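# Clamp tube in vise, extract red-handled pin into tray

## Task

Secure the tube in the vise, then draw the red-handled pin out of it without the clamped tube shifting. Finish with the entire pin resting flat on the tray's floor, lower than the tray's rim, and the tube still held in the vise at its original spot. The tray may be relocated, provided it ends upright on the table and away from both the tube and the vise's movable jaw. Nothing, not even a loose object, may connect the robot to the tube or the movable jaw at the end. Anything that stays in place only because the robot holds it does not count. Release and withdraw the gripper before finishing.

## Robot and tools

Robot: a single six-joint arm with a two-finger parallel gripper. The fingers point along the gripper's +x axis and close along its y axis. end_effector_position (link pinch) sits midway between the finger pads, about 3-4 cm behind the tips.

Scene frame: origin on the table surface under the arm's base; +z up; +y is to the left when facing along +x. Positions are in metres. Orientations are quaternions written w first (qw, qx, qy, qz), in the scene frame. The base may be slightly tilted against the table.

A row is always 8 numbers: x, y, z, qw, qx, qy, qz, opening. The first seven give an absolute gripper pose in the scene frame, not an offset. Opening runs from -1 to 1. +1 is fully open (0.088 m). Empty fingers touch near -0.80, and values below that close them no further. Going from open to closed takes at least about 0.5 s.

execute_actions(actions): a list of actions run one after another. Each action is a table of at most 15 rows, each row lasting one 1/30 s control step. If fewer than 15 rows are given, the last row is repeated for the remaining steps. An empty list only returns state and images. An action is rejected if its target lies more than 0.6 m from the gripper's position at the start of that action, measured along any gripper axis. If any action is malformed, or the first one fails that check against the last reported state, nothing runs. Put the desired quaternion in every row, because the reported one may have drifted.

move(target, speed, blocking): drives the gripper in a straight line toward one 8-number absolute pose. speed is in m/s, from 0.002 to 0.5, default 0.25; turning is capped at twice that value in rad/s. The path takes 0.5 to 10 s; a longer one is cut off at 10 s before arriving. The opening is applied when the move starts. The path ignores obstacles. Faster contact hits harder, and aiming deeper past a contact presses harder. The arm may lag, wander, or overshoot the speed, most of all when almost fully stretched. The result adds a move: line giving how it ended and the distance to target. done means at rest near target; other endings include off_target, moving, held and fault. limits=paced means the command was clipped. limits=held means some steps were blocked, after which the arm can suddenly run much faster. With blocking=false the call returns after 0.5 s while motion continues; check it with wait(0). Until a result shows the move has ended, new moves and execute_actions are refused; use wait or stop first.

wait(seconds): 0 to 10 s; the arm keeps its last command. Returns early if a running move ends. stop(): brakes a running move, which needs some distance, more when fast; the fingers are not stopped. zoom_image(camera, region): enlarges part of the latest cam_high or cam_wrist image; region is [x0, y0, x1, y1] in pixels, at most 504 by 504, origin top-left. read_manual(section): only gives the URDF licence texts. finished_scene(scene): ends the current scene by number, irreversibly, and reports success.

Control details: each control step, the command is limited to within 70 mm and 16 degrees of the measured pose, then reached by damped inverse kinematics, with position favoured over orientation. After an action, the arm only continues to the last clipped pose, so far targets need further actions. Hand target in a result shows the pose currently being pursued. Joint friction can leave the gripper short or slightly tilted, especially at long reach, and tiny moves may not happen; check the pose after each motion and correct tilt.

Results: the state line gives the gripper position, quaternion and velocities (m/s, rad/s). Joint positions and velocities list waist, shoulder, elbow, wrist pitch, wrist yaw, wrist roll (rad), then the finger-pad gap (m). Ranges: waist ±3.054, shoulder 0 to 3.142, elbow 0 to 2.356, wrist pitch and yaw ±1.571, wrist roll ±3.142. grip_measured is the measured opening on the command scale. To hold something, command an opening well under grip_measured; a larger gap squeezes harder, up to about 34 N per pad. Readings may be off by about 1 mm throughout. Step readings list positions at some steps; HELD means that step was partly blocked. A pose unreachable line means the clearance check (which treats the base mount as arm) altered or blocked the command.

Cameras: cam_high (fixed, overhead-front) and cam_wrist (on the hand), both 504x504, images returned in that order, with calibration given in OpenCV terms.

Cautions: if a joint's contact torque hits its load limit (waist 17.4, shoulder 21.6, elbow 21.5, wrist pitch 5.67, wrist yaw 5.65, wrist roll 5.3 N m, counting held weight), the arm halts for 10 s and skips the rest of the call. Long holding heats motors; MOTOR HOT warns from 50 °C, and at 95 °C the arm is held, possibly losing power. Loose objects may get brief pushes. Avoid dropping, slamming, shoving hard, or sending anything off the table, which fails the task. Keep the tube from moving once clamped, and end with the gripper open and clear of the tube and movable jaw.

Each tool is called after ">>>" in YAML: its name, and indented under it one key for each argument.

## Session

>>> execute_actions:
  actions: []

Scene clock: 0.00 s.
end_effector_position=(+0.2559, -0.3189, +0.2630) grip_measured=+0.826 end_effector_quat_wxyz=(-0.123, -0.574, +0.121, +0.801) end_effector_velocity=(-0.000, -0.001, +0.002) end_effector_angular_velocity=(-0.013, +0.004, +0.010)
Joint positions: [-1.195  1.064  1.501 -1.202 -0.015  2.145  0.079]
Joint velocities: [-0.002 -0.007 -0.002  0.007  0.007 -0.007 -0.   ]
Heat: hottest elbow 27 °C (+0.0 °C/min).
Hand target: +0.256, -0.319, +0.263; -0.123, -0.574, +0.121, +0.801
camera_calibration (this result's frames):
cam_wrist: T_world_to_cam=[[-0.105626, 0.919833, -0.377823, 0.437513], [0.994405, 0.0981278, -0.0391033, -0.17849], [0.00110639, -0.379839, -0.925052, 0.198789], [0, 0, 0, 1]] pos_world=[0.223484, -0.309416, 0.342213]

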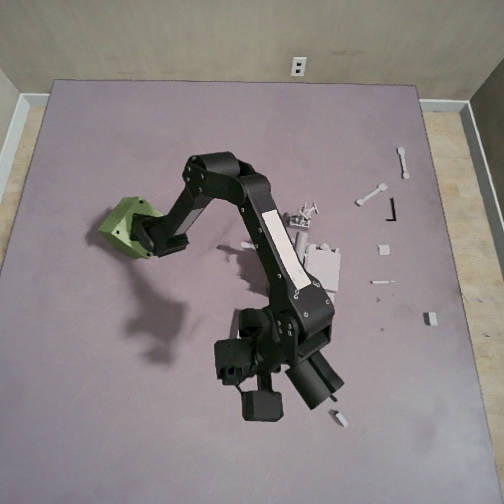

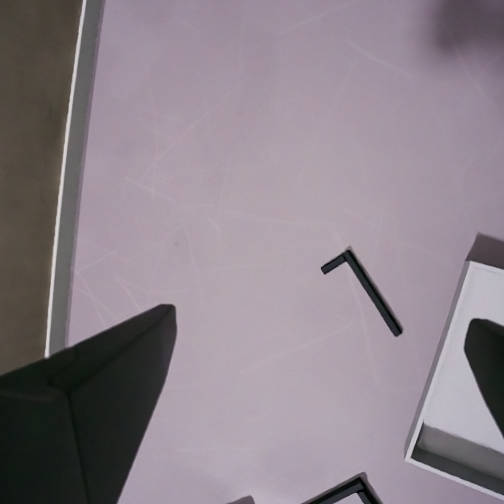

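>>> move:
  target: [0.25,-0.03,0.18,0.806,0.051,0.586,-0.0705,0.2]
  speed: 0.4

>>> zoom_image:
  camera: "cam_high"
  region: [220, 200, 380, 380]

Scene clock: 9.30 s.
end_effector_position=(+0.2535, -0.0318, +0.1815) grip_measured=+0.200 end_effector_quat_wxyz=(+0.808, +0.055, +0.582, -0.072) end_effector_velocity=(-0.000, -0.000, -0.000) end_effector_angular_velocity=(+0.001, +0.001, +0.009)
Joint positions: [ 0.839  0.573  0.565 -0.965  1.008  0.635  0.049]
Joint velocities: [-0.007 -0.007 -0.002  0.007 -0.007 -0.022 -0.   ]
Heat: hottest elbow 28 °C (+6.5 °C/min).
Hand target: +0.251, -0.031, +0.179; +0.806, +0.049, +0.586, -0.070
Off the commanded pose: 0.004 m, 1 deg.
move: done
camera_calibration (this result's frames):
cam_wrist: T_world_to_cam=[[-0.133623, -0.989752, -0.0503608, 0.0292196], [-0.990919, 0.134202, -0.00827746, 0.291425], [0.0149512, 0.0487974, -0.998697, 0.255905], [0, 0, 0, 1]] pos_world=[0.288858, -0.0226773, 0.259455]

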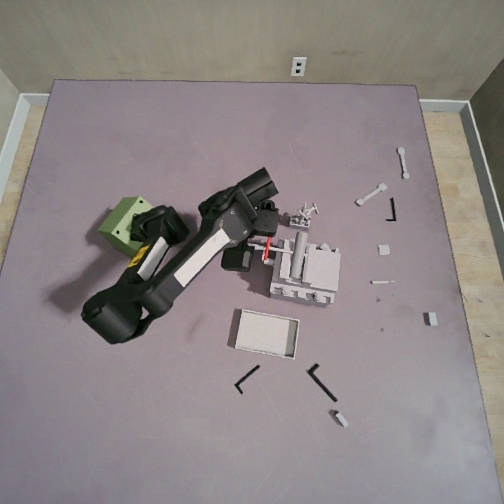

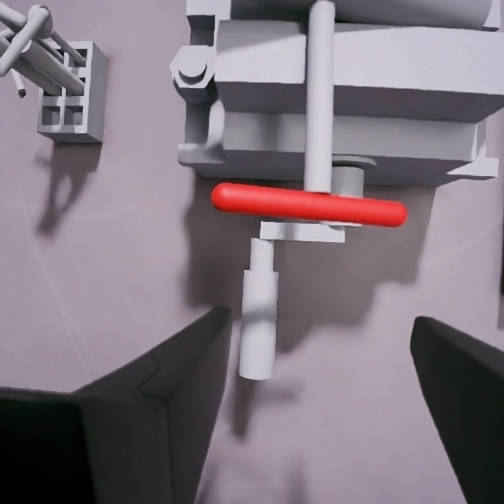

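Region (220, 200, 380, 380) of cam_high's 504x504 image, scaled by 2.800, with more detail than that image has.

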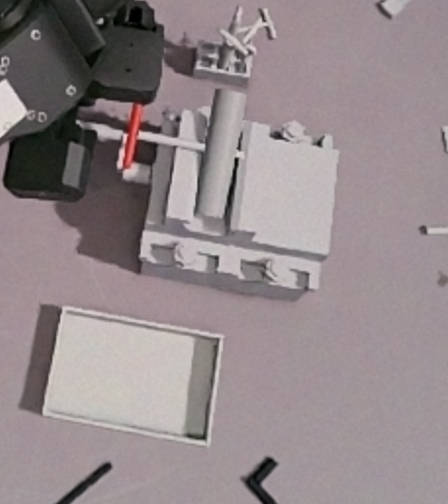

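>>> move:
  target: [0.30,-0.017,0.2,0.542,-0.455,0.542,0.455,0.2]
  speed: 0.4

Scene clock: 20.77 s.
end_effector_position=(+0.2987, -0.0177, +0.1999) grip_measured=+0.200 end_effector_quat_wxyz=(+0.543, -0.454, +0.542, +0.453) end_effector_velocity=(-0.003, +0.000, -0.002) end_effector_angular_velocity=(-0.005, +0.017, +0.014)
Joint positions: [ 0.678  0.97   0.987 -1.209  0.735 -0.863  0.049]
Joint velocities: [-0.007  0.007 -0.002 -0.007 -0.007 -0.007 -0.   ]
Heat: hottest elbow 28 °C (+2.9 °C/min).
Hand target: +0.300, -0.017, +0.200; +0.541, -0.455, +0.542, +0.455
Off the commanded pose: 0.001 m, 0 deg.
move: done
camera_calibration (this result's frames):
cam_wrist: T_world_to_cam=[[0.987559, -0.147225, -0.0552503, -0.268864], [-0.123429, -0.943429, 0.307745, -0.00691417], [-0.0974324, -0.297097, -0.949863, 0.290582], [0, 0, 0, 1]] pos_world=[0.292978, 0.0402245, 0.263286]

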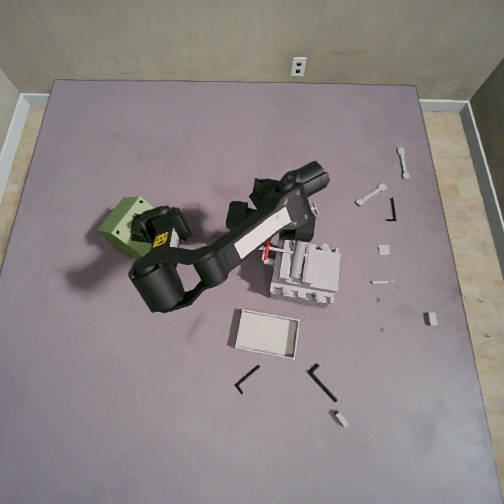

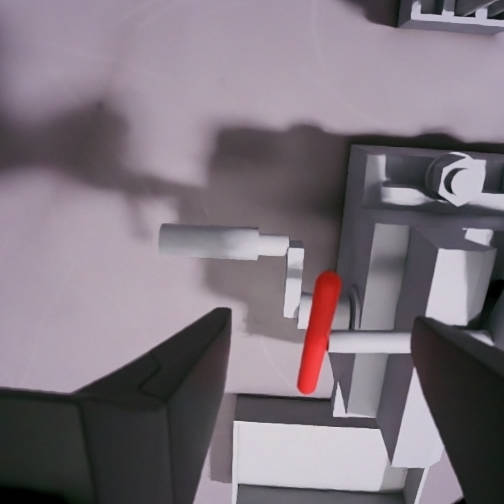

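>>> move:
  target: [0.303,-0.019,0.158,0.542,-0.455,0.542,0.455,-0.2]
  speed: 0.05

>>> move:
  target: [0.303,-0.019,0.158,0.542,-0.455,0.542,0.455,-0.72]

>>> move:
  target: [0.312,-0.021,0.195,0.542,-0.455,0.542,0.455,-0.72]
  speed: 0.03

Scene clock: 29.83 s.
end_effector_position=(+0.3057, -0.0200, +0.1615) grip_measured=-0.200 end_effector_quat_wxyz=(+0.548, -0.454, +0.540, +0.450) end_effector_velocity=(+0.001, -0.000, -0.002) end_effector_angular_velocity=(+0.003, -0.007, +0.003)
Joint positions: [ 0.485  0.971  0.879 -0.944  0.65  -1.09   0.029]
Joint velocities: [-0.012 -0.002 -0.007  0.022 -0.007 -0.022 -0.   ]
Heat: hottest elbow 29 °C (+4.0 °C/min).
Hand target: +0.303, -0.019, +0.158; +0.542, -0.454, +0.542, +0.455
Off the commanded pose: 0.005 m, 1 deg.
move: done
camera_calibration (this result's frames):
cam_wrist: T_world_to_cam=[[0.987225, -0.152064, -0.047569, -0.279458], [-0.130795, -0.943949, 0.303074, 0.00658433], [-0.0909894, -0.29298, -0.951779, 0.252547], [0, 0, 0, 1]] pos_world=[0.299729, 0.0377108, 0.22508]

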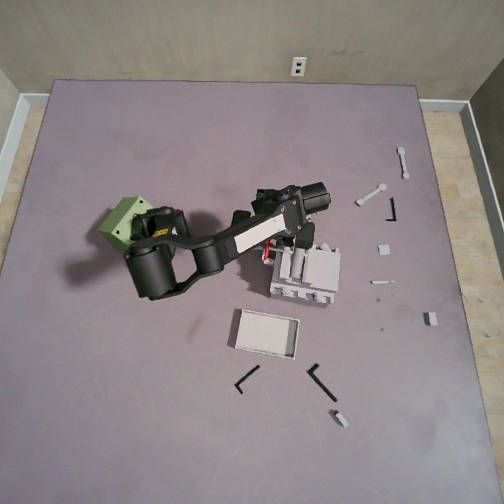

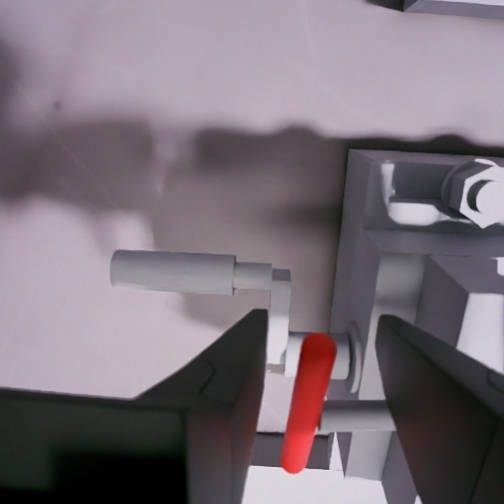

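Scene clock: 30.53 s.
end_effector_position=(+0.3040, -0.0192, +0.1607) grip_measured=-0.659 end_effector_quat_wxyz=(+0.546, -0.452, +0.540, +0.453) end_effector_velocity=(+0.000, +0.001, -0.000) end_effector_angular_velocity=(+0.007, -0.002, -0.013)
Joint positions: [ 0.485  0.971  0.876 -0.946  0.644 -1.09   0.007]
Joint velocities: [-0.002 -0.002 -0.002  0.007 -0.007  0.007 -0.   ]
Heat: hottest elbow 29 °C (+3.9 °C/min).
Hand target: +0.303, -0.019, +0.158; +0.542, -0.455, +0.542, +0.455
Off the commanded pose: 0.003 m, 1 deg.
move: done
camera_calibration (this result's frames):
cam_wrist: T_world_to_cam=[[0.987331, -0.149277, -0.0537981, -0.276674], [-0.126563, -0.94537, 0.30043, 0.00646074], [-0.0957063, -0.289815, -0.952286, 0.253482], [0, 0, 0, 1]] pos_world=[0.298246, 0.0382695, 0.224562]

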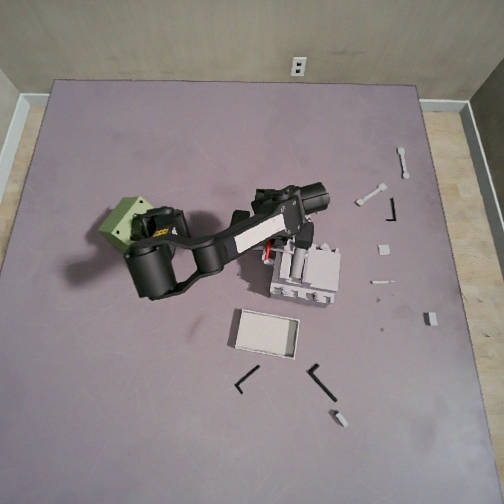

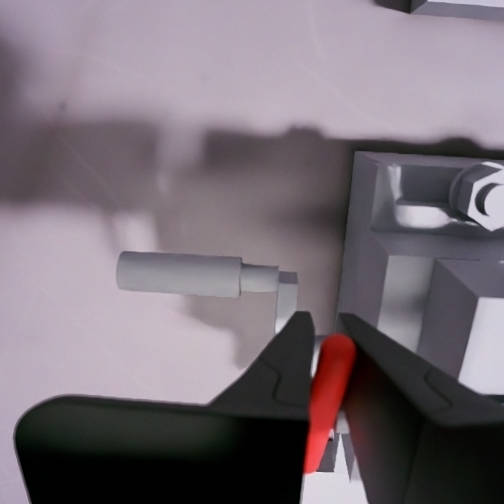

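Scene clock: 32.00 s.
end_effector_position=(+0.3087, -0.0214, +0.1928) grip_measured=-0.659 end_effector_quat_wxyz=(+0.539, -0.454, +0.543, +0.457) end_effector_velocity=(-0.003, +0.001, +0.001) end_effector_angular_velocity=(+0.004, +0.016, -0.003)
Joint positions: [ 0.6    0.992  1.006 -1.158  0.699 -0.956  0.007]
Joint velocities: [ 0.007  0.002  0.002 -0.022 -0.007  0.022 -0.   ]
Heat: hottest elbow 29 °C (+3.8 °C/min).
Hand target: +0.312, -0.021, +0.195; +0.542, -0.455, +0.541, +0.454
Off the commanded pose: 0.004 m, 1 deg.
move: done
camera_calibration (this result's frames):
cam_wrist: T_world_to_cam=[[0.987823, -0.140301, -0.0672341, -0.277278], [-0.11306, -0.944231, 0.309266, -0.0105192], [-0.106875, -0.297899, -0.948596, 0.286408], [0, 0, 0, 1]] pos_world=[0.303322, 0.0364857, 0.256296]

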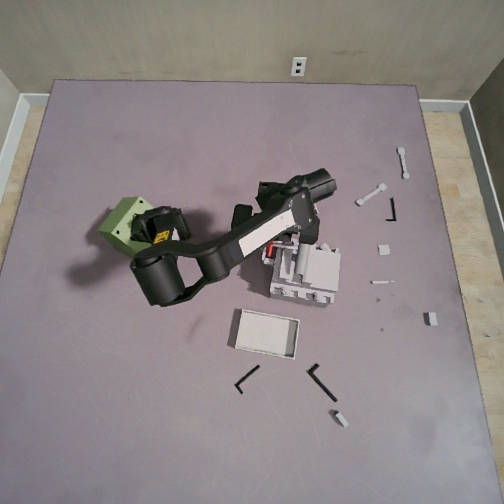

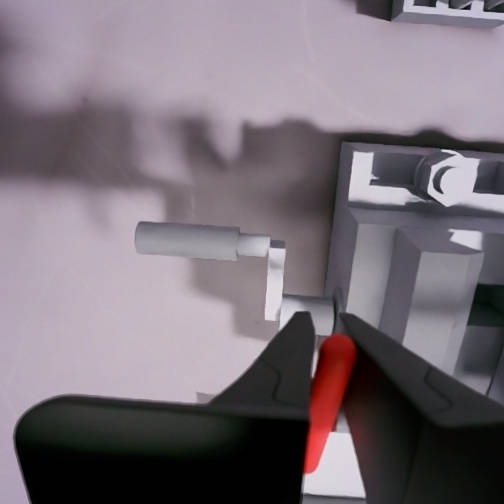

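>>> move:
  target: [0.335,-0.025,0.23,0.542,-0.455,0.542,0.455,-0.72]
  speed: 0.03

>>> zoom_image:
  camera: "cam_high"
  region: [250, 220, 350, 320]

Scene clock: 40.90 s.
end_effector_position=(+0.3320, -0.0254, +0.2278) grip_measured=-0.660 end_effector_quat_wxyz=(+0.538, -0.453, +0.543, +0.457) end_effector_velocity=(-0.004, -0.001, +0.000) end_effector_angular_velocity=(-0.006, +0.026, +0.034)
Joint positions: [ 0.681  1.07   1.215 -1.355  0.73  -0.856  0.007]
Joint velocities: [ 0.002  0.007  0.007 -0.037 -0.007 -0.007 -0.   ]
Heat: hottest elbow 30 °C (+4.4 °C/min).
Hand target: +0.335, -0.025, +0.230; +0.542, -0.455, +0.541, +0.455
Off the commanded pose: 0.004 m, 1 deg.
move: done
camera_calibration (this result's frames):
cam_wrist: T_world_to_cam=[[0.987776, -0.140459, -0.0676057, -0.298385], [-0.113079, -0.94417, 0.309444, -0.0224862], [-0.107295, -0.298017, -0.948511, 0.32099], [0, 0, 0, 1]] pos_world=[0.326636, 0.0325189, 0.291249]

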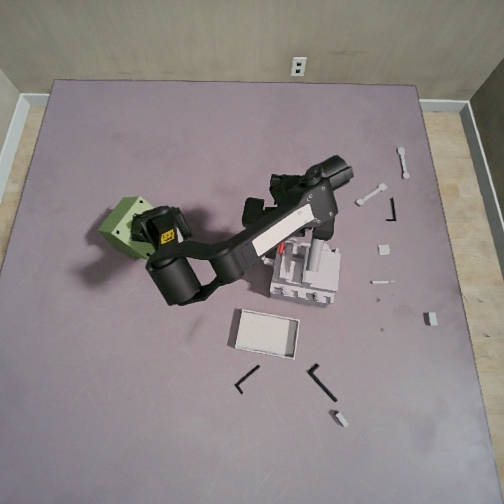

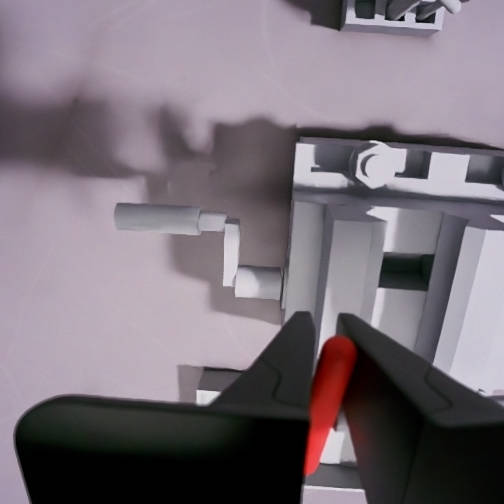

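Region (250, 220, 350, 320) of cam_high's 504x504 image, scaled by 5.040, with more detail than that image has.

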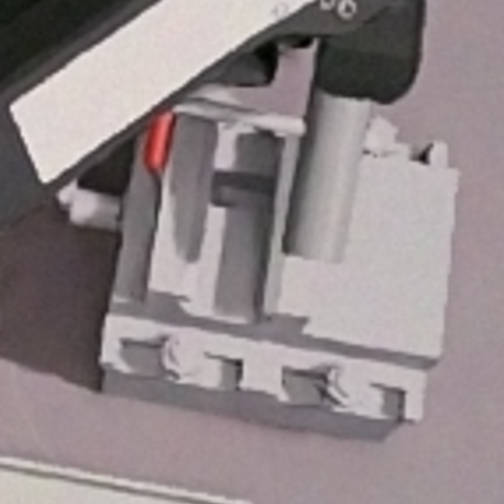

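>>> move:
  target: [0.36,-0.05,0.25,0.704,0.062,0.704,-0.062,-0.9]
  speed: 0.3

>>> move:
  target: [0.39,-0.07,0.26,0.455,0.542,0.455,-0.542,-0.9]
  speed: 0.3

>>> move:
  target: [0.396,-0.073,0.26,0.664,0.696,0.123,-0.242,-0.9]
  speed: 0.2

>>> zoom_image:
  camera: "cam_high"
  region: [240, 190, 380, 330]

Scene clock: 62.57 s.
end_effector_position=(+0.3579, -0.0494, +0.2494) grip_measured=-0.662 end_effector_quat_wxyz=(+0.704, +0.061, +0.705, -0.059) end_effector_velocity=(-0.004, -0.002, +0.001) end_effector_angular_velocity=(-0.001, +0.016, +0.002)
Joint positions: [ 0.609  1.099  1.394 -1.435  0.703  0.616  0.007]
Joint velocities: [-0.002 -0.002  0.002 -0.022 -0.007  0.007 -0.   ]
Heat: hottest elbow 30 °C (+2.0 °C/min).
Hand target: +0.360, -0.050, +0.250; +0.704, +0.062, +0.704, -0.062
Off the commanded pose: 0.002 m, 0 deg.
move: done
camera_calibration (this result's frames):
cam_wrist: T_world_to_cam=[[-0.138064, -0.988477, -0.062057, 0.0338245], [-0.944486, 0.112541, 0.308676, 0.301052], [-0.298135, 0.101229, -0.949141, 0.425375], [0, 0, 0, 1]] pos_world=[0.415829, -0.0435063, 0.312913]

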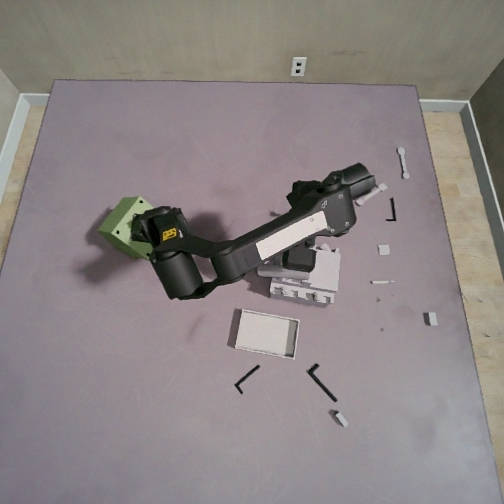

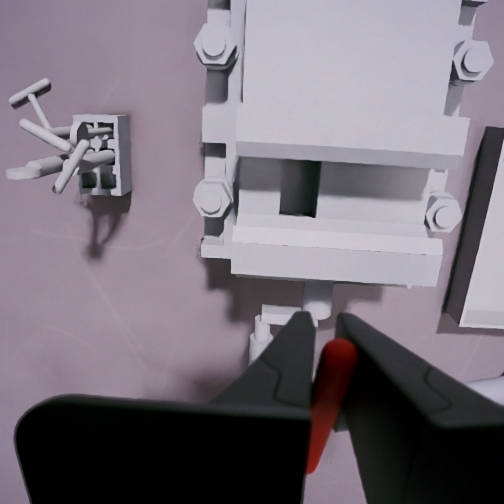

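Scene clock: 65.67 s.
end_effector_position=(+0.3883, -0.0706, +0.2596) grip_measured=-0.662 end_effector_quat_wxyz=(+0.458, +0.540, +0.455, -0.541) end_effector_velocity=(-0.002, +0.001, -0.001) end_effector_angular_velocity=(+0.002, +0.012, -0.002)
Joint positions: [ 0.496  1.167  1.571 -1.462  0.659  2.057  0.007]
Joint velocities: [-0.002  0.002 -0.002 -0.007 -0.007  0.007  0.   ]
Heat: hottest elbow 31 °C (+3.0 °C/min).
Hand target: +0.390, -0.070, +0.260; +0.455, +0.542, +0.455, -0.542
Off the commanded pose: 0.002 m, 0 deg.
move: done
camera_calibration (this result's frames):
cam_wrist: T_world_to_cam=[[-0.988646, 0.137117, -0.0614726, 0.427233], [0.112253, 0.945878, 0.30449, -0.0213907], [0.0998963, 0.294132, -0.95053, 0.305627], [0, 0, 0, 1]] pos_world=[0.394252, -0.128242, 0.323284]

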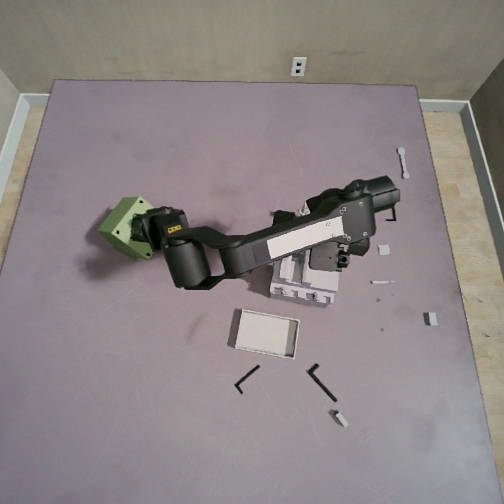

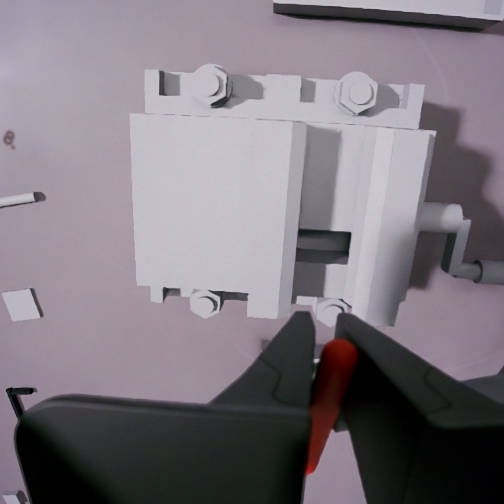

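Scene clock: 68.73 s.
end_effector_position=(+0.3965, -0.0713, +0.2569) grip_measured=-0.663 end_effector_quat_wxyz=(+0.664, +0.694, +0.129, -0.247) end_effector_velocity=(-0.000, +0.004, -0.001) end_effector_angular_velocity=(+0.015, -0.015, +0.021)
Joint positions: [0.487 0.532 0.477 0.355 0.679 1.129 0.007]
Joint velocities: [-0.007 -0.002 -0.012  0.007 -0.037  0.007 -0.   ]
Heat: hottest elbow 30 °C (+2.0 °C/min).
Hand target: +0.396, -0.073, +0.259; +0.663, +0.697, +0.124, -0.242
Off the commanded pose: 0.004 m, 1 deg.
move: done
camera_calibration (this result's frames):
cam_wrist: T_world_to_cam=[[-0.461028, 0.0455776, -0.886214, 0.431382], [-0.122073, 0.985928, 0.114211, 0.123747], [0.878949, 0.160837, -0.448977, -0.144769], [0, 0, 0, 1]] pos_world=[0.34123, -0.118383, 0.303165]

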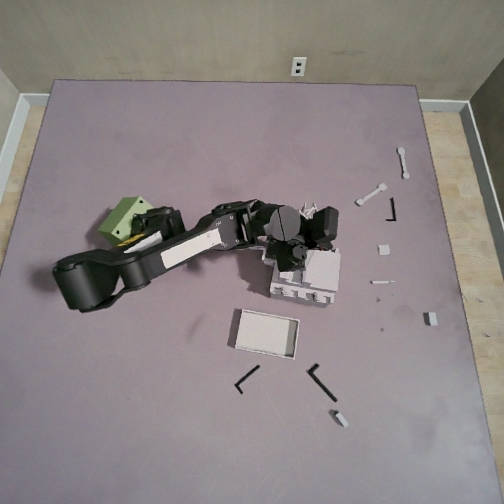

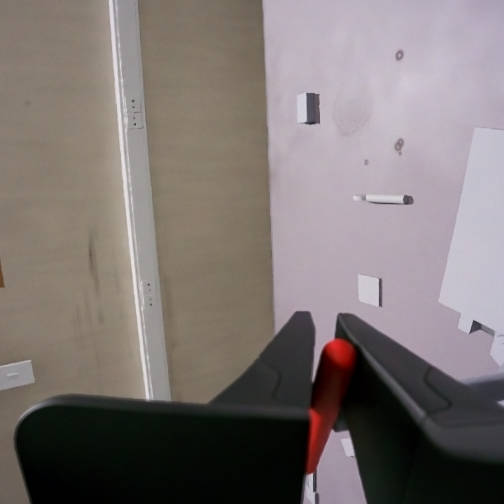

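Region (240, 190, 380, 330) of cam_high's 504x504 image, scaled by 3.600, with more detail than that image has.

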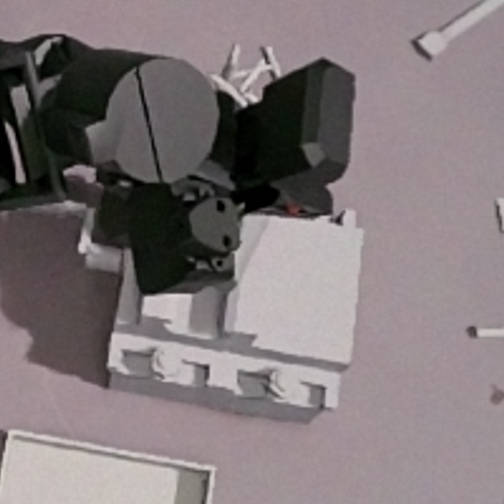

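>>> move:
  target: [0.395,-0.083,0.245,0.642,0.722,0.209,-0.149,-0.9]
  speed: 0.1

>>> move:
  target: [0.395,-0.083,0.215,0.642,0.722,0.209,-0.149,-0.9]
  speed: 0.02

>>> zoom_image:
  camera: "cam_high"
  region: [250, 200, 360, 310]

Scene clock: 85.90 s.
end_effector_position=(+0.3910, -0.0800, +0.2353) grip_measured=-0.665 end_effector_quat_wxyz=(+0.640, +0.719, +0.220, -0.158) end_effector_velocity=(-0.004, -0.001, -0.003) end_effector_angular_velocity=(+0.008, +0.015, +0.008)
Joint positions: [-0.042  0.476  0.504  0.119 -0.08   1.283  0.006]
Joint velocities: [-0.032 -0.007 -0.002 -0.022 -0.037  0.007 -0.   ]
Heat: hottest elbow 31 °C (+2.0 °C/min).
Hand target: +0.395, -0.083, +0.245; +0.642, +0.723, +0.209, -0.150
Off the commanded pose: 0.011 m, 2 deg.
move: off_target
camera_calibration (this result's frames):
cam_wrist: T_world_to_cam=[[-0.465959, 0.0595888, -0.882798, 0.412409], [-0.338268, 0.90994, 0.239966, 0.183045], [0.817592, 0.410437, -0.403838, -0.114848], [0, 0, 0, 1]] pos_world=[0.347982, -0.143997, 0.273769]

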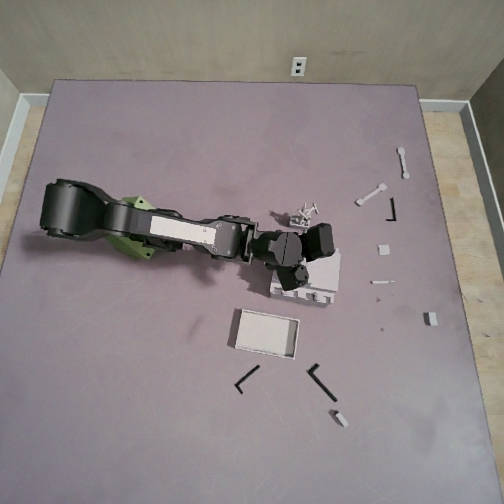

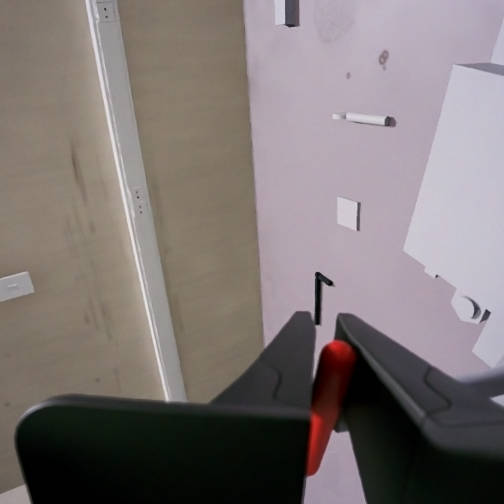

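Scene clock: 87.17 s.
end_effector_position=(+0.3970, -0.0833, +0.2253) grip_measured=-0.666 end_effector_quat_wxyz=(+0.644, +0.725, +0.202, -0.138) end_effector_velocity=(+0.001, -0.002, +0.000) end_effector_angular_velocity=(-0.001, -0.009, -0.009)
Joint positions: [-0.122  0.535  0.454  0.283 -0.181  1.303  0.006]
Joint velocities: [-0.012  0.007 -0.002  0.022 -0.007  0.007 -0.   ]
Heat: hottest elbow 31 °C (+2.0 °C/min).
Hand target: +0.395, -0.083, +0.215; +0.642, +0.722, +0.209, -0.149
Off the commanded pose: 0.010 m, 2 deg.
move: off_target
camera_calibration (this result's frames):
cam_wrist: T_world_to_cam=[[-0.415367, 0.0650495, -0.907325, 0.39241], [-0.350697, 0.908883, 0.225708, 0.198528], [0.839334, 0.411948, -0.354707, -0.142055], [0, 0, 0, 1]] pos_world=[0.351849, -0.147446, 0.260846]

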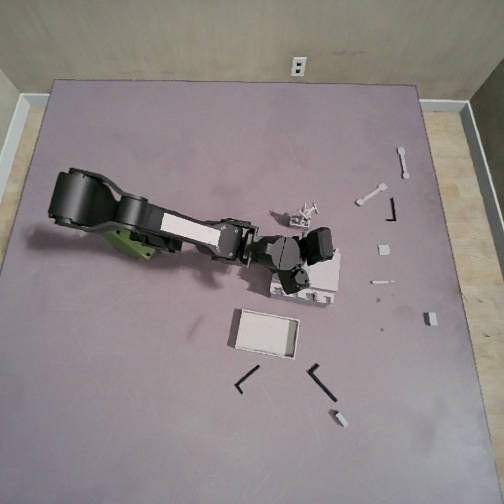

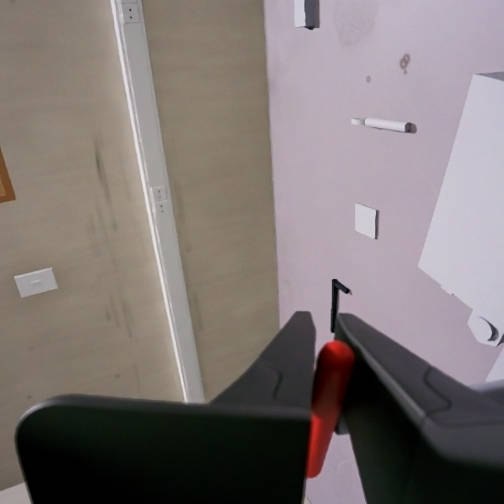

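Region (250, 200, 360, 310) of cam_high's 504x504 image, scaled by 4.582, with more detail than that image has.

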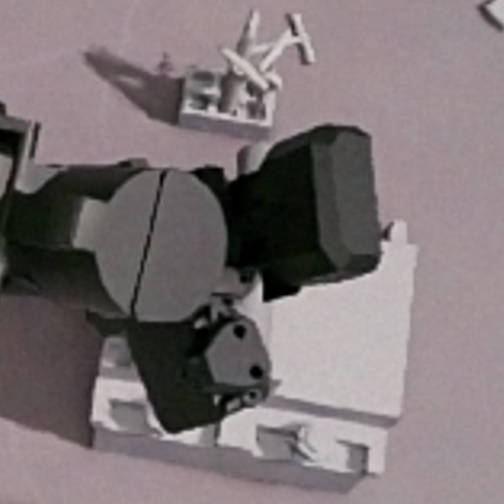

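>>> move:
  target: [0.377,-0.080,0.235,0.642,0.722,0.209,-0.149,-0.9]
  speed: 0.03

>>> move:
  target: [0.377,-0.080,0.212,0.642,0.722,0.209,-0.149,-0.9]
  speed: 0.015

Scene clock: 95.93 s.
end_effector_position=(+0.3778, -0.0810, +0.2319) grip_measured=-0.667 end_effector_quat_wxyz=(+0.642, +0.720, +0.212, -0.155) end_effector_velocity=(-0.001, +0.001, +0.000) end_effector_angular_velocity=(-0.005, +0.002, +0.004)
Joint positions: [-0.089  0.415  0.444  0.136 -0.127  1.293  0.006]
Joint velocities: [ 0.007 -0.007 -0.002 -0.007  0.007 -0.007  0.   ]
Heat: hottest elbow 31 °C (+2.0 °C/min).
Hand target: +0.377, -0.080, +0.235; +0.642, +0.722, +0.209, -0.149
Off the commanded pose: 0.003 m, 1 deg.
move: done
camera_calibration (this result's frames):
cam_wrist: T_world_to_cam=[[-0.45125, 0.0620791, -0.890236, 0.399654], [-0.336006, 0.912345, 0.233938, 0.181049], [0.826725, 0.404689, -0.390836, -0.112037], [0, 0, 0, 1]] pos_world=[0.333801, -0.144649, 0.269644]

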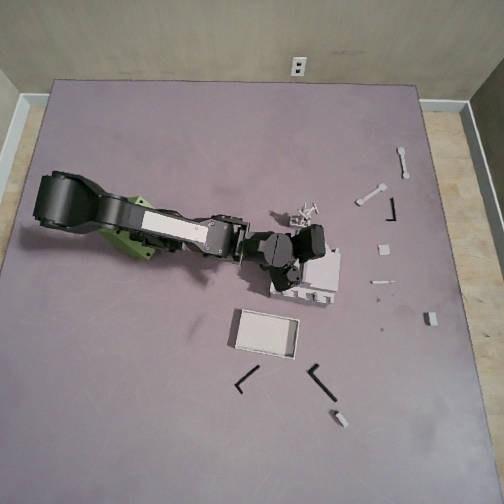

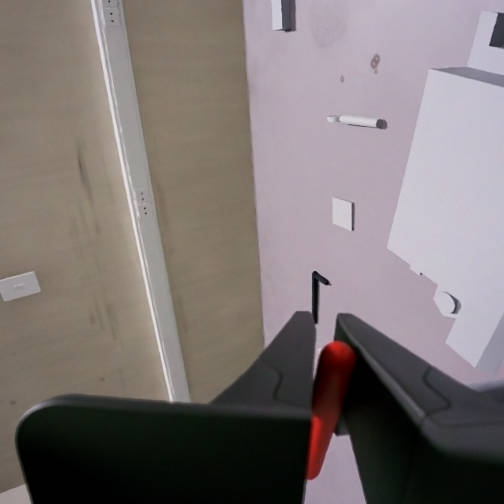

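Scene clock: 97.47 s.
end_effector_position=(+0.3795, -0.0823, +0.2185) grip_measured=-0.667 end_effector_quat_wxyz=(+0.647, +0.721, +0.202, -0.145) end_effector_velocity=(-0.001, -0.000, -0.002) end_effector_angular_velocity=(-0.009, -0.008, +0.002)
Joint positions: [-0.148  0.466  0.389  0.272 -0.191  1.3    0.006]
Joint velocities: [-0.007  0.002 -0.012  0.022 -0.007 -0.007 -0.   ]
Heat: hottest elbow 31 °C (+2.0 °C/min).
Hand target: +0.377, -0.080, +0.212; +0.642, +0.722, +0.209, -0.149
Off the commanded pose: 0.007 m, 1 deg.
move: done
camera_calibration (this result's frames):
cam_wrist: T_world_to_cam=[[-0.424542, 0.056217, -0.903661, 0.380857], [-0.342272, 0.914042, 0.217663, 0.191998], [0.83822, 0.401706, -0.368808, -0.127527], [0, 0, 0, 1]] pos_world=[0.334301, -0.145676, 0.255342]

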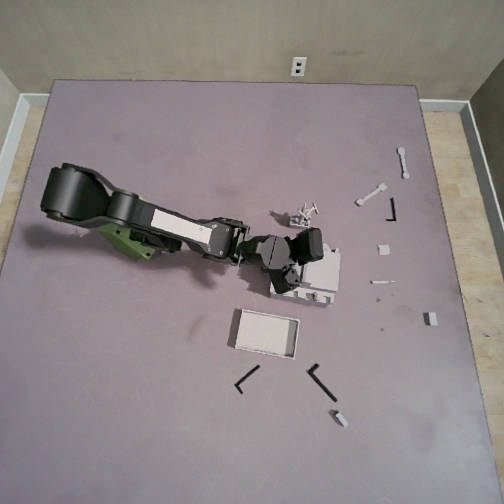

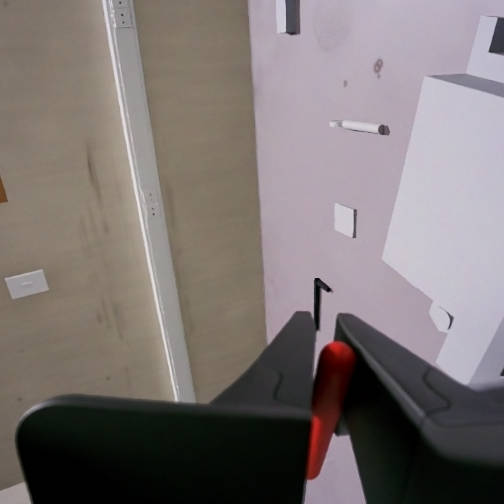

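>>> zoom_image:
  camera: "cam_high"
  region: [260, 210, 350, 310]

Region (260, 210, 350, 310) of cam_high's 504x504 image, scaled by 5.040, with more detail than that image has; it fills the left 454 columns of this view, and the rest is white.

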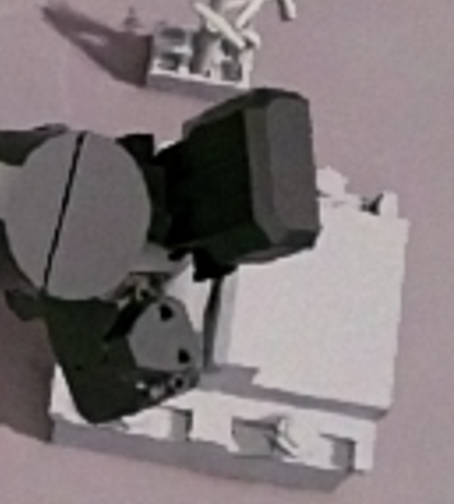

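>>> move:
  target: [0.388,-0.082,0.232,0.642,0.722,0.209,-0.149,-0.9]
  speed: 0.03

>>> move:
  target: [0.388,-0.082,0.208,0.642,0.722,0.209,-0.149,-0.9]
  speed: 0.015

>>> zoom_image:
  camera: "cam_high"
  region: [260, 210, 350, 310]

Scene clock: 106.07 s.
end_effector_position=(+0.3836, -0.0808, +0.2243) grip_measured=-0.668 end_effector_quat_wxyz=(+0.640, +0.721, +0.216, -0.157) end_effector_velocity=(-0.003, +0.005, -0.004) end_effector_angular_velocity=(+0.008, +0.019, +0.022)
Joint positions: [-0.098  0.467  0.447  0.177 -0.135  1.297  0.006]
Joint velocities: [ 0.007  0.002 -0.002 -0.022 -0.007 -0.007 -0.   ]
Heat: hottest elbow 31 °C (+1.0 °C/min).
Hand target: +0.388, -0.082, +0.232; +0.642, +0.722, +0.209, -0.149
Off the commanded pose: 0.009 m, 1 deg.
move: off_target
camera_calibration (this result's frames):
cam_wrist: T_world_to_cam=[[-0.459058, 0.0644804, -0.886063, 0.397763], [-0.335206, 0.911073, 0.239966, 0.182825], [0.822741, 0.407172, -0.396621, -0.116804], [0, 0, 0, 1]] pos_world=[0.33998, -0.144656, 0.262244]

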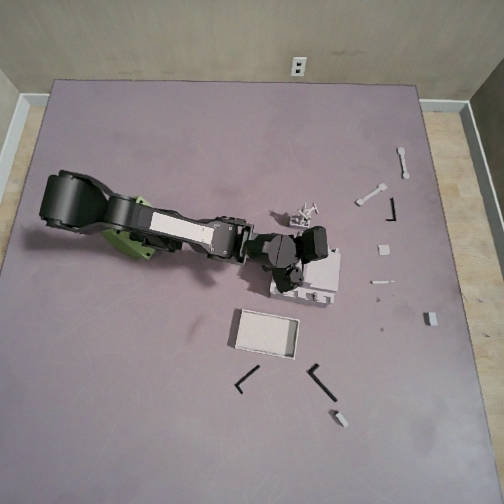

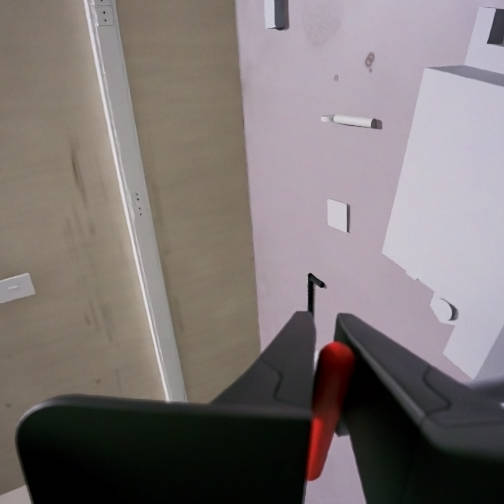

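Scene clock: 107.43 s.
end_effector_position=(+0.3874, -0.0826, +0.2077) grip_measured=-0.668 end_effector_quat_wxyz=(+0.643, +0.720, +0.210, -0.152) end_effector_velocity=(+0.000, -0.000, +0.001) end_effector_angular_velocity=(-0.006, -0.015, +0.010)
Joint positions: [-0.152  0.544  0.405  0.312 -0.19   1.302  0.006]
Joint velocities: [-0.012  0.002 -0.007  0.022 -0.022 -0.007 -0.   ]
Heat: hottest elbow 31 °C (+1.0 °C/min).
Hand target: +0.388, -0.082, +0.208; +0.642, +0.722, +0.209, -0.149
Off the commanded pose: 0.001 m, 0 deg.
move: done
camera_calibration (this result's frames):
cam_wrist: T_world_to_cam=[[-0.445205, 0.0599426, -0.89342, 0.380721], [-0.338323, 0.912536, 0.229817, 0.193109], [0.829054, 0.40458, -0.385986, -0.130649], [0, 0, 0, 1]] pos_world=[0.343147, -0.146183, 0.245335]

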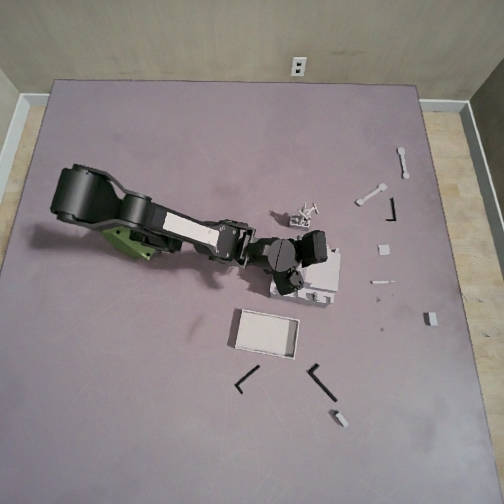

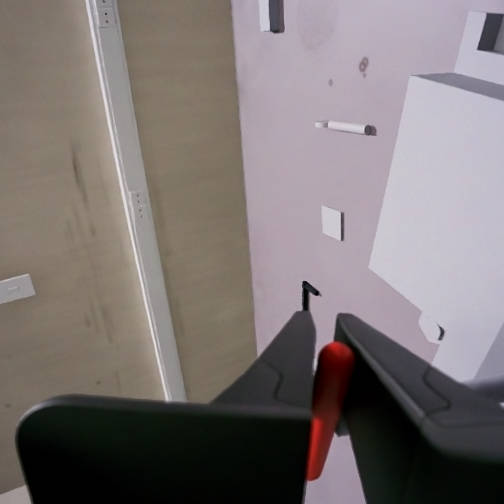

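Region (260, 210, 350, 310) of cam_high's 504x504 image, scaled by 5.040, with more detail than that image has; it fills the left 454 columns of this view, and the rest is white.

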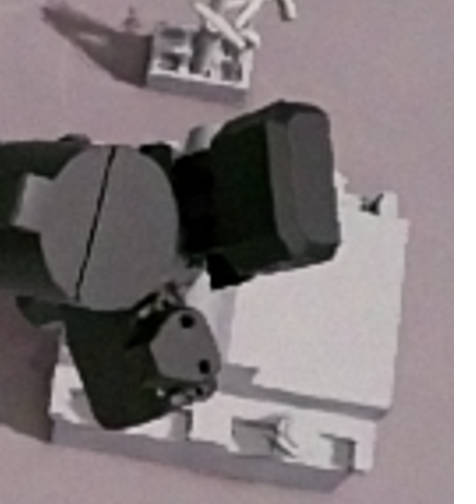

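In.

>>> move:
  target: [0.388,-0.082,0.193,0.642,0.722,0.209,-0.149,-0.9]
  speed: 0.015

>>> move:
  target: [0.388,-0.082,0.197,0.642,0.722,0.209,-0.149,-0.3]

>>> move:
  target: [0.35,-0.087,0.22,0.642,0.722,0.209,-0.149,-0.3]
  speed: 0.05

>>> move:
  target: [0.30,-0.05,0.25,0.863,0.044,0.498,-0.075,0.2]
  speed: 0.4

Scene clock: 113.97 s.
end_effector_position=(+0.3908, -0.0825, +0.2035) grip_measured=-0.670 end_effector_quat_wxyz=(+0.646, +0.724, +0.201, -0.137) end_effector_velocity=(+0.001, +0.001, +0.001) end_effector_angular_velocity=(+0.009, -0.015, +0.007)
Joint positions: [-0.176  0.587  0.38   0.415 -0.234  1.312  0.006]
Joint velocities: [-0.007  0.007 -0.002  0.022 -0.022  0.007 -0.   ]
Heat: hottest elbow 31 °C (+1.0 °C/min).
Hand target: +0.388, -0.082, +0.193; +0.642, +0.722, +0.209, -0.149
Off the commanded pose: 0.011 m, 2 deg.
move: off_target
camera_calibration (this result's frames):
cam_wrist: T_world_to_cam=[[-0.412666, 0.0622254, -0.908755, 0.369093], [-0.351399, 0.909561, 0.221851, 0.201628], [0.840372, 0.410885, -0.353479, -0.14569], [0, 0, 0, 1]] pos_world=[0.345598, -0.146498, 0.239185]

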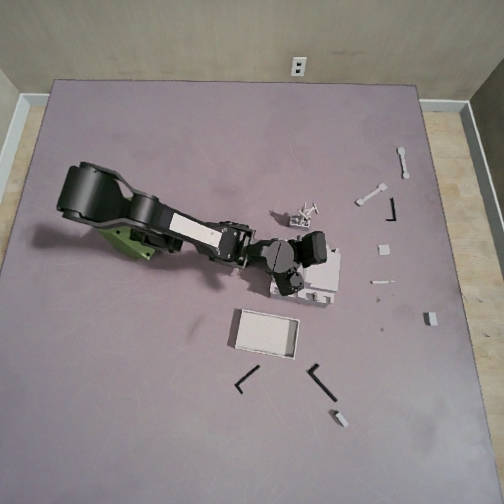

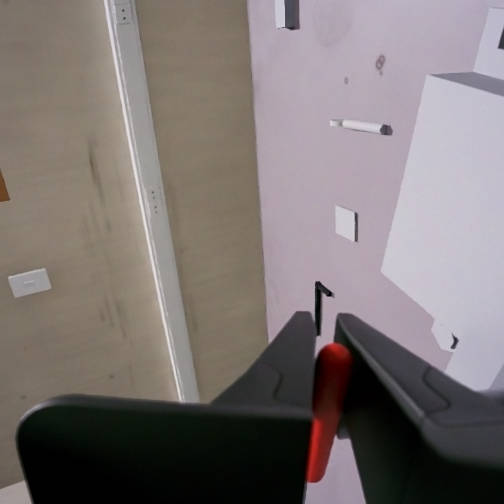

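Scene clock: 114.67 s.
end_effector_position=(+0.3889, -0.0827, +0.1997) grip_measured=-0.301 end_effector_quat_wxyz=(+0.643, +0.723, +0.206, -0.146) end_effector_velocity=(-0.000, +0.000, +0.001) end_effector_angular_velocity=(-0.004, -0.000, +0.008)
Joint positions: [-0.176  0.588  0.38   0.397 -0.223  1.312  0.024]
Joint velocities: [-0.002 -0.002  0.002 -0.007 -0.007 -0.007  0.   ]
Heat: hottest elbow 31 °C (+1.0 °C/min).
Hand target: +0.388, -0.082, +0.197; +0.642, +0.722, +0.209, -0.149
Off the commanded pose: 0.003 m, 1 deg.
move: done
camera_calibration (this result's frames):
cam_wrist: T_world_to_cam=[[-0.431242, 0.0638191, -0.899976, 0.370438], [-0.342423, 0.911287, 0.2287, 0.197285], [0.834732, 0.406797, -0.371132, -0.139934], [0, 0, 0, 1]] pos_world=[0.344111, -0.1465, 0.236333]

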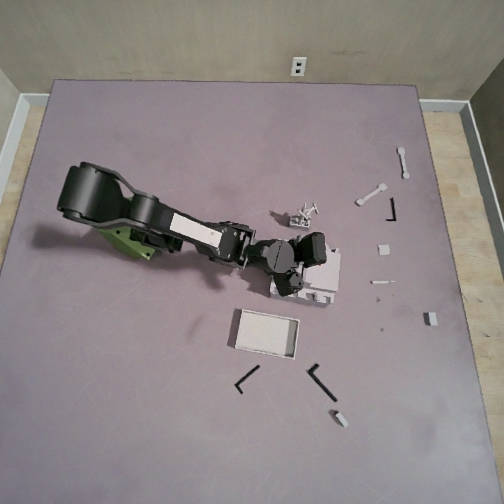

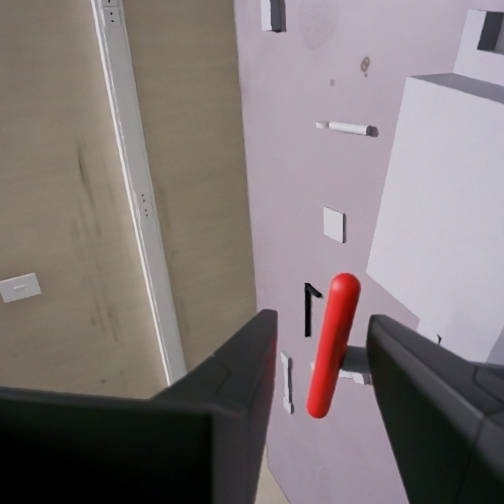

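Scene clock: 115.93 s.
end_effector_position=(+0.3531, -0.0879, +0.2231) grip_measured=-0.300 end_effector_quat_wxyz=(+0.644, +0.722, +0.207, -0.147) end_effector_velocity=(-0.002, -0.001, +0.001) end_effector_angular_velocity=(-0.011, -0.001, +0.001)
Joint positions: [-0.288  0.309  0.349  0.153 -0.331  1.33   0.024]
Joint velocities: [-0.012 -0.012 -0.002 -0.007 -0.007 -0.007 -0.   ]
Heat: hottest elbow 31 °C (+1.0 °C/min).
Hand target: +0.350, -0.087, +0.220; +0.642, +0.722, +0.209, -0.149
Off the commanded pose: 0.004 m, 0 deg.
move: done
camera_calibration (this result's frames):
cam_wrist: T_world_to_cam=[[-0.43311, 0.0605534, -0.899305, 0.376638], [-0.34317, 0.911518, 0.226648, 0.18514], [0.833457, 0.406778, -0.374007, -0.0982281], [0, 0, 0, 1]] pos_world=[0.308529, -0.151609, 0.260013]

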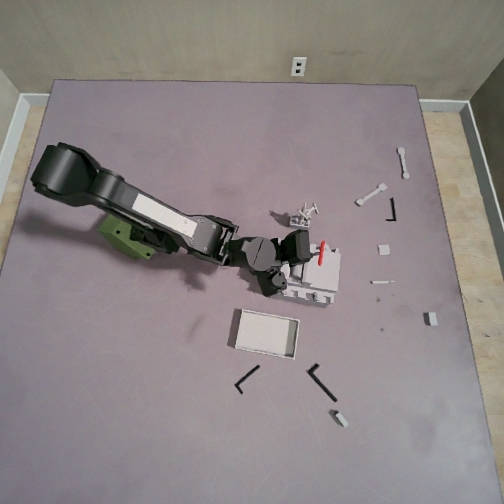

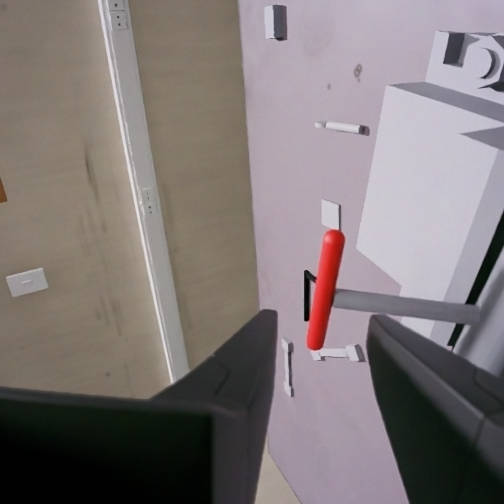

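Scene clock: 118.67 s.
end_effector_position=(+0.2991, -0.0501, +0.2488) grip_measured=+0.200 end_effector_quat_wxyz=(+0.863, +0.040, +0.498, -0.074) end_effector_velocity=(-0.003, -0.003, -0.000) end_effector_angular_velocity=(-0.025, +0.015, +0.005)
Joint positions: [ 1.141  0.71   0.839 -1.365  1.297  0.971  0.049]
Joint velocities: [ 0.012  0.037  0.017 -0.11   0.007  0.11  -0.   ]
Heat: hottest elbow 31 °C (+1.0 °C/min).
Hand target: +0.301, -0.050, +0.250; +0.864, +0.042, +0.496, -0.075
Off the commanded pose: 0.002 m, 0 deg.
move: done
camera_calibration (this result's frames):
cam_wrist: T_world_to_cam=[[-0.113468, -0.99304, -0.0315704, 0.00975438], [-0.970571, 0.117582, -0.210157, 0.382926], [0.212407, 0.00679515, -0.977158, 0.25682], [0, 0, 0, 1]] pos_world=[0.318214, -0.0370839, 0.331736]

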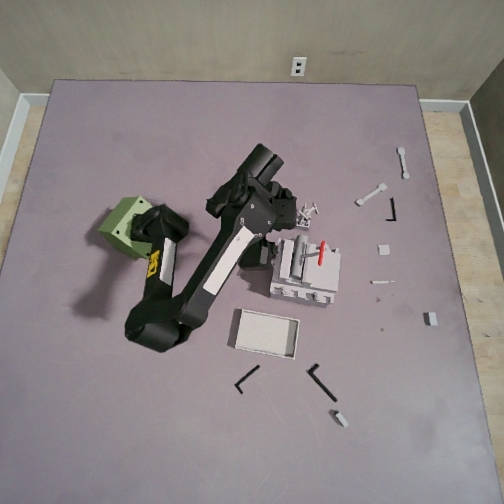

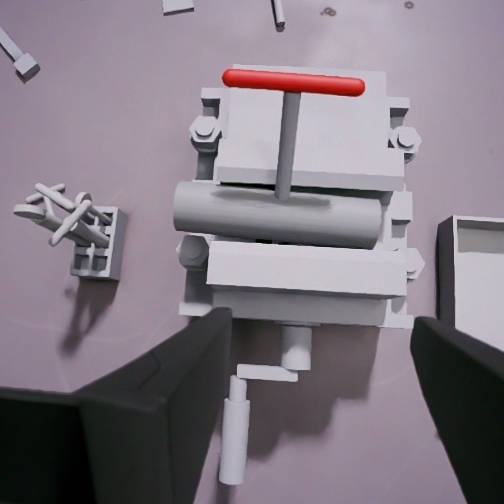

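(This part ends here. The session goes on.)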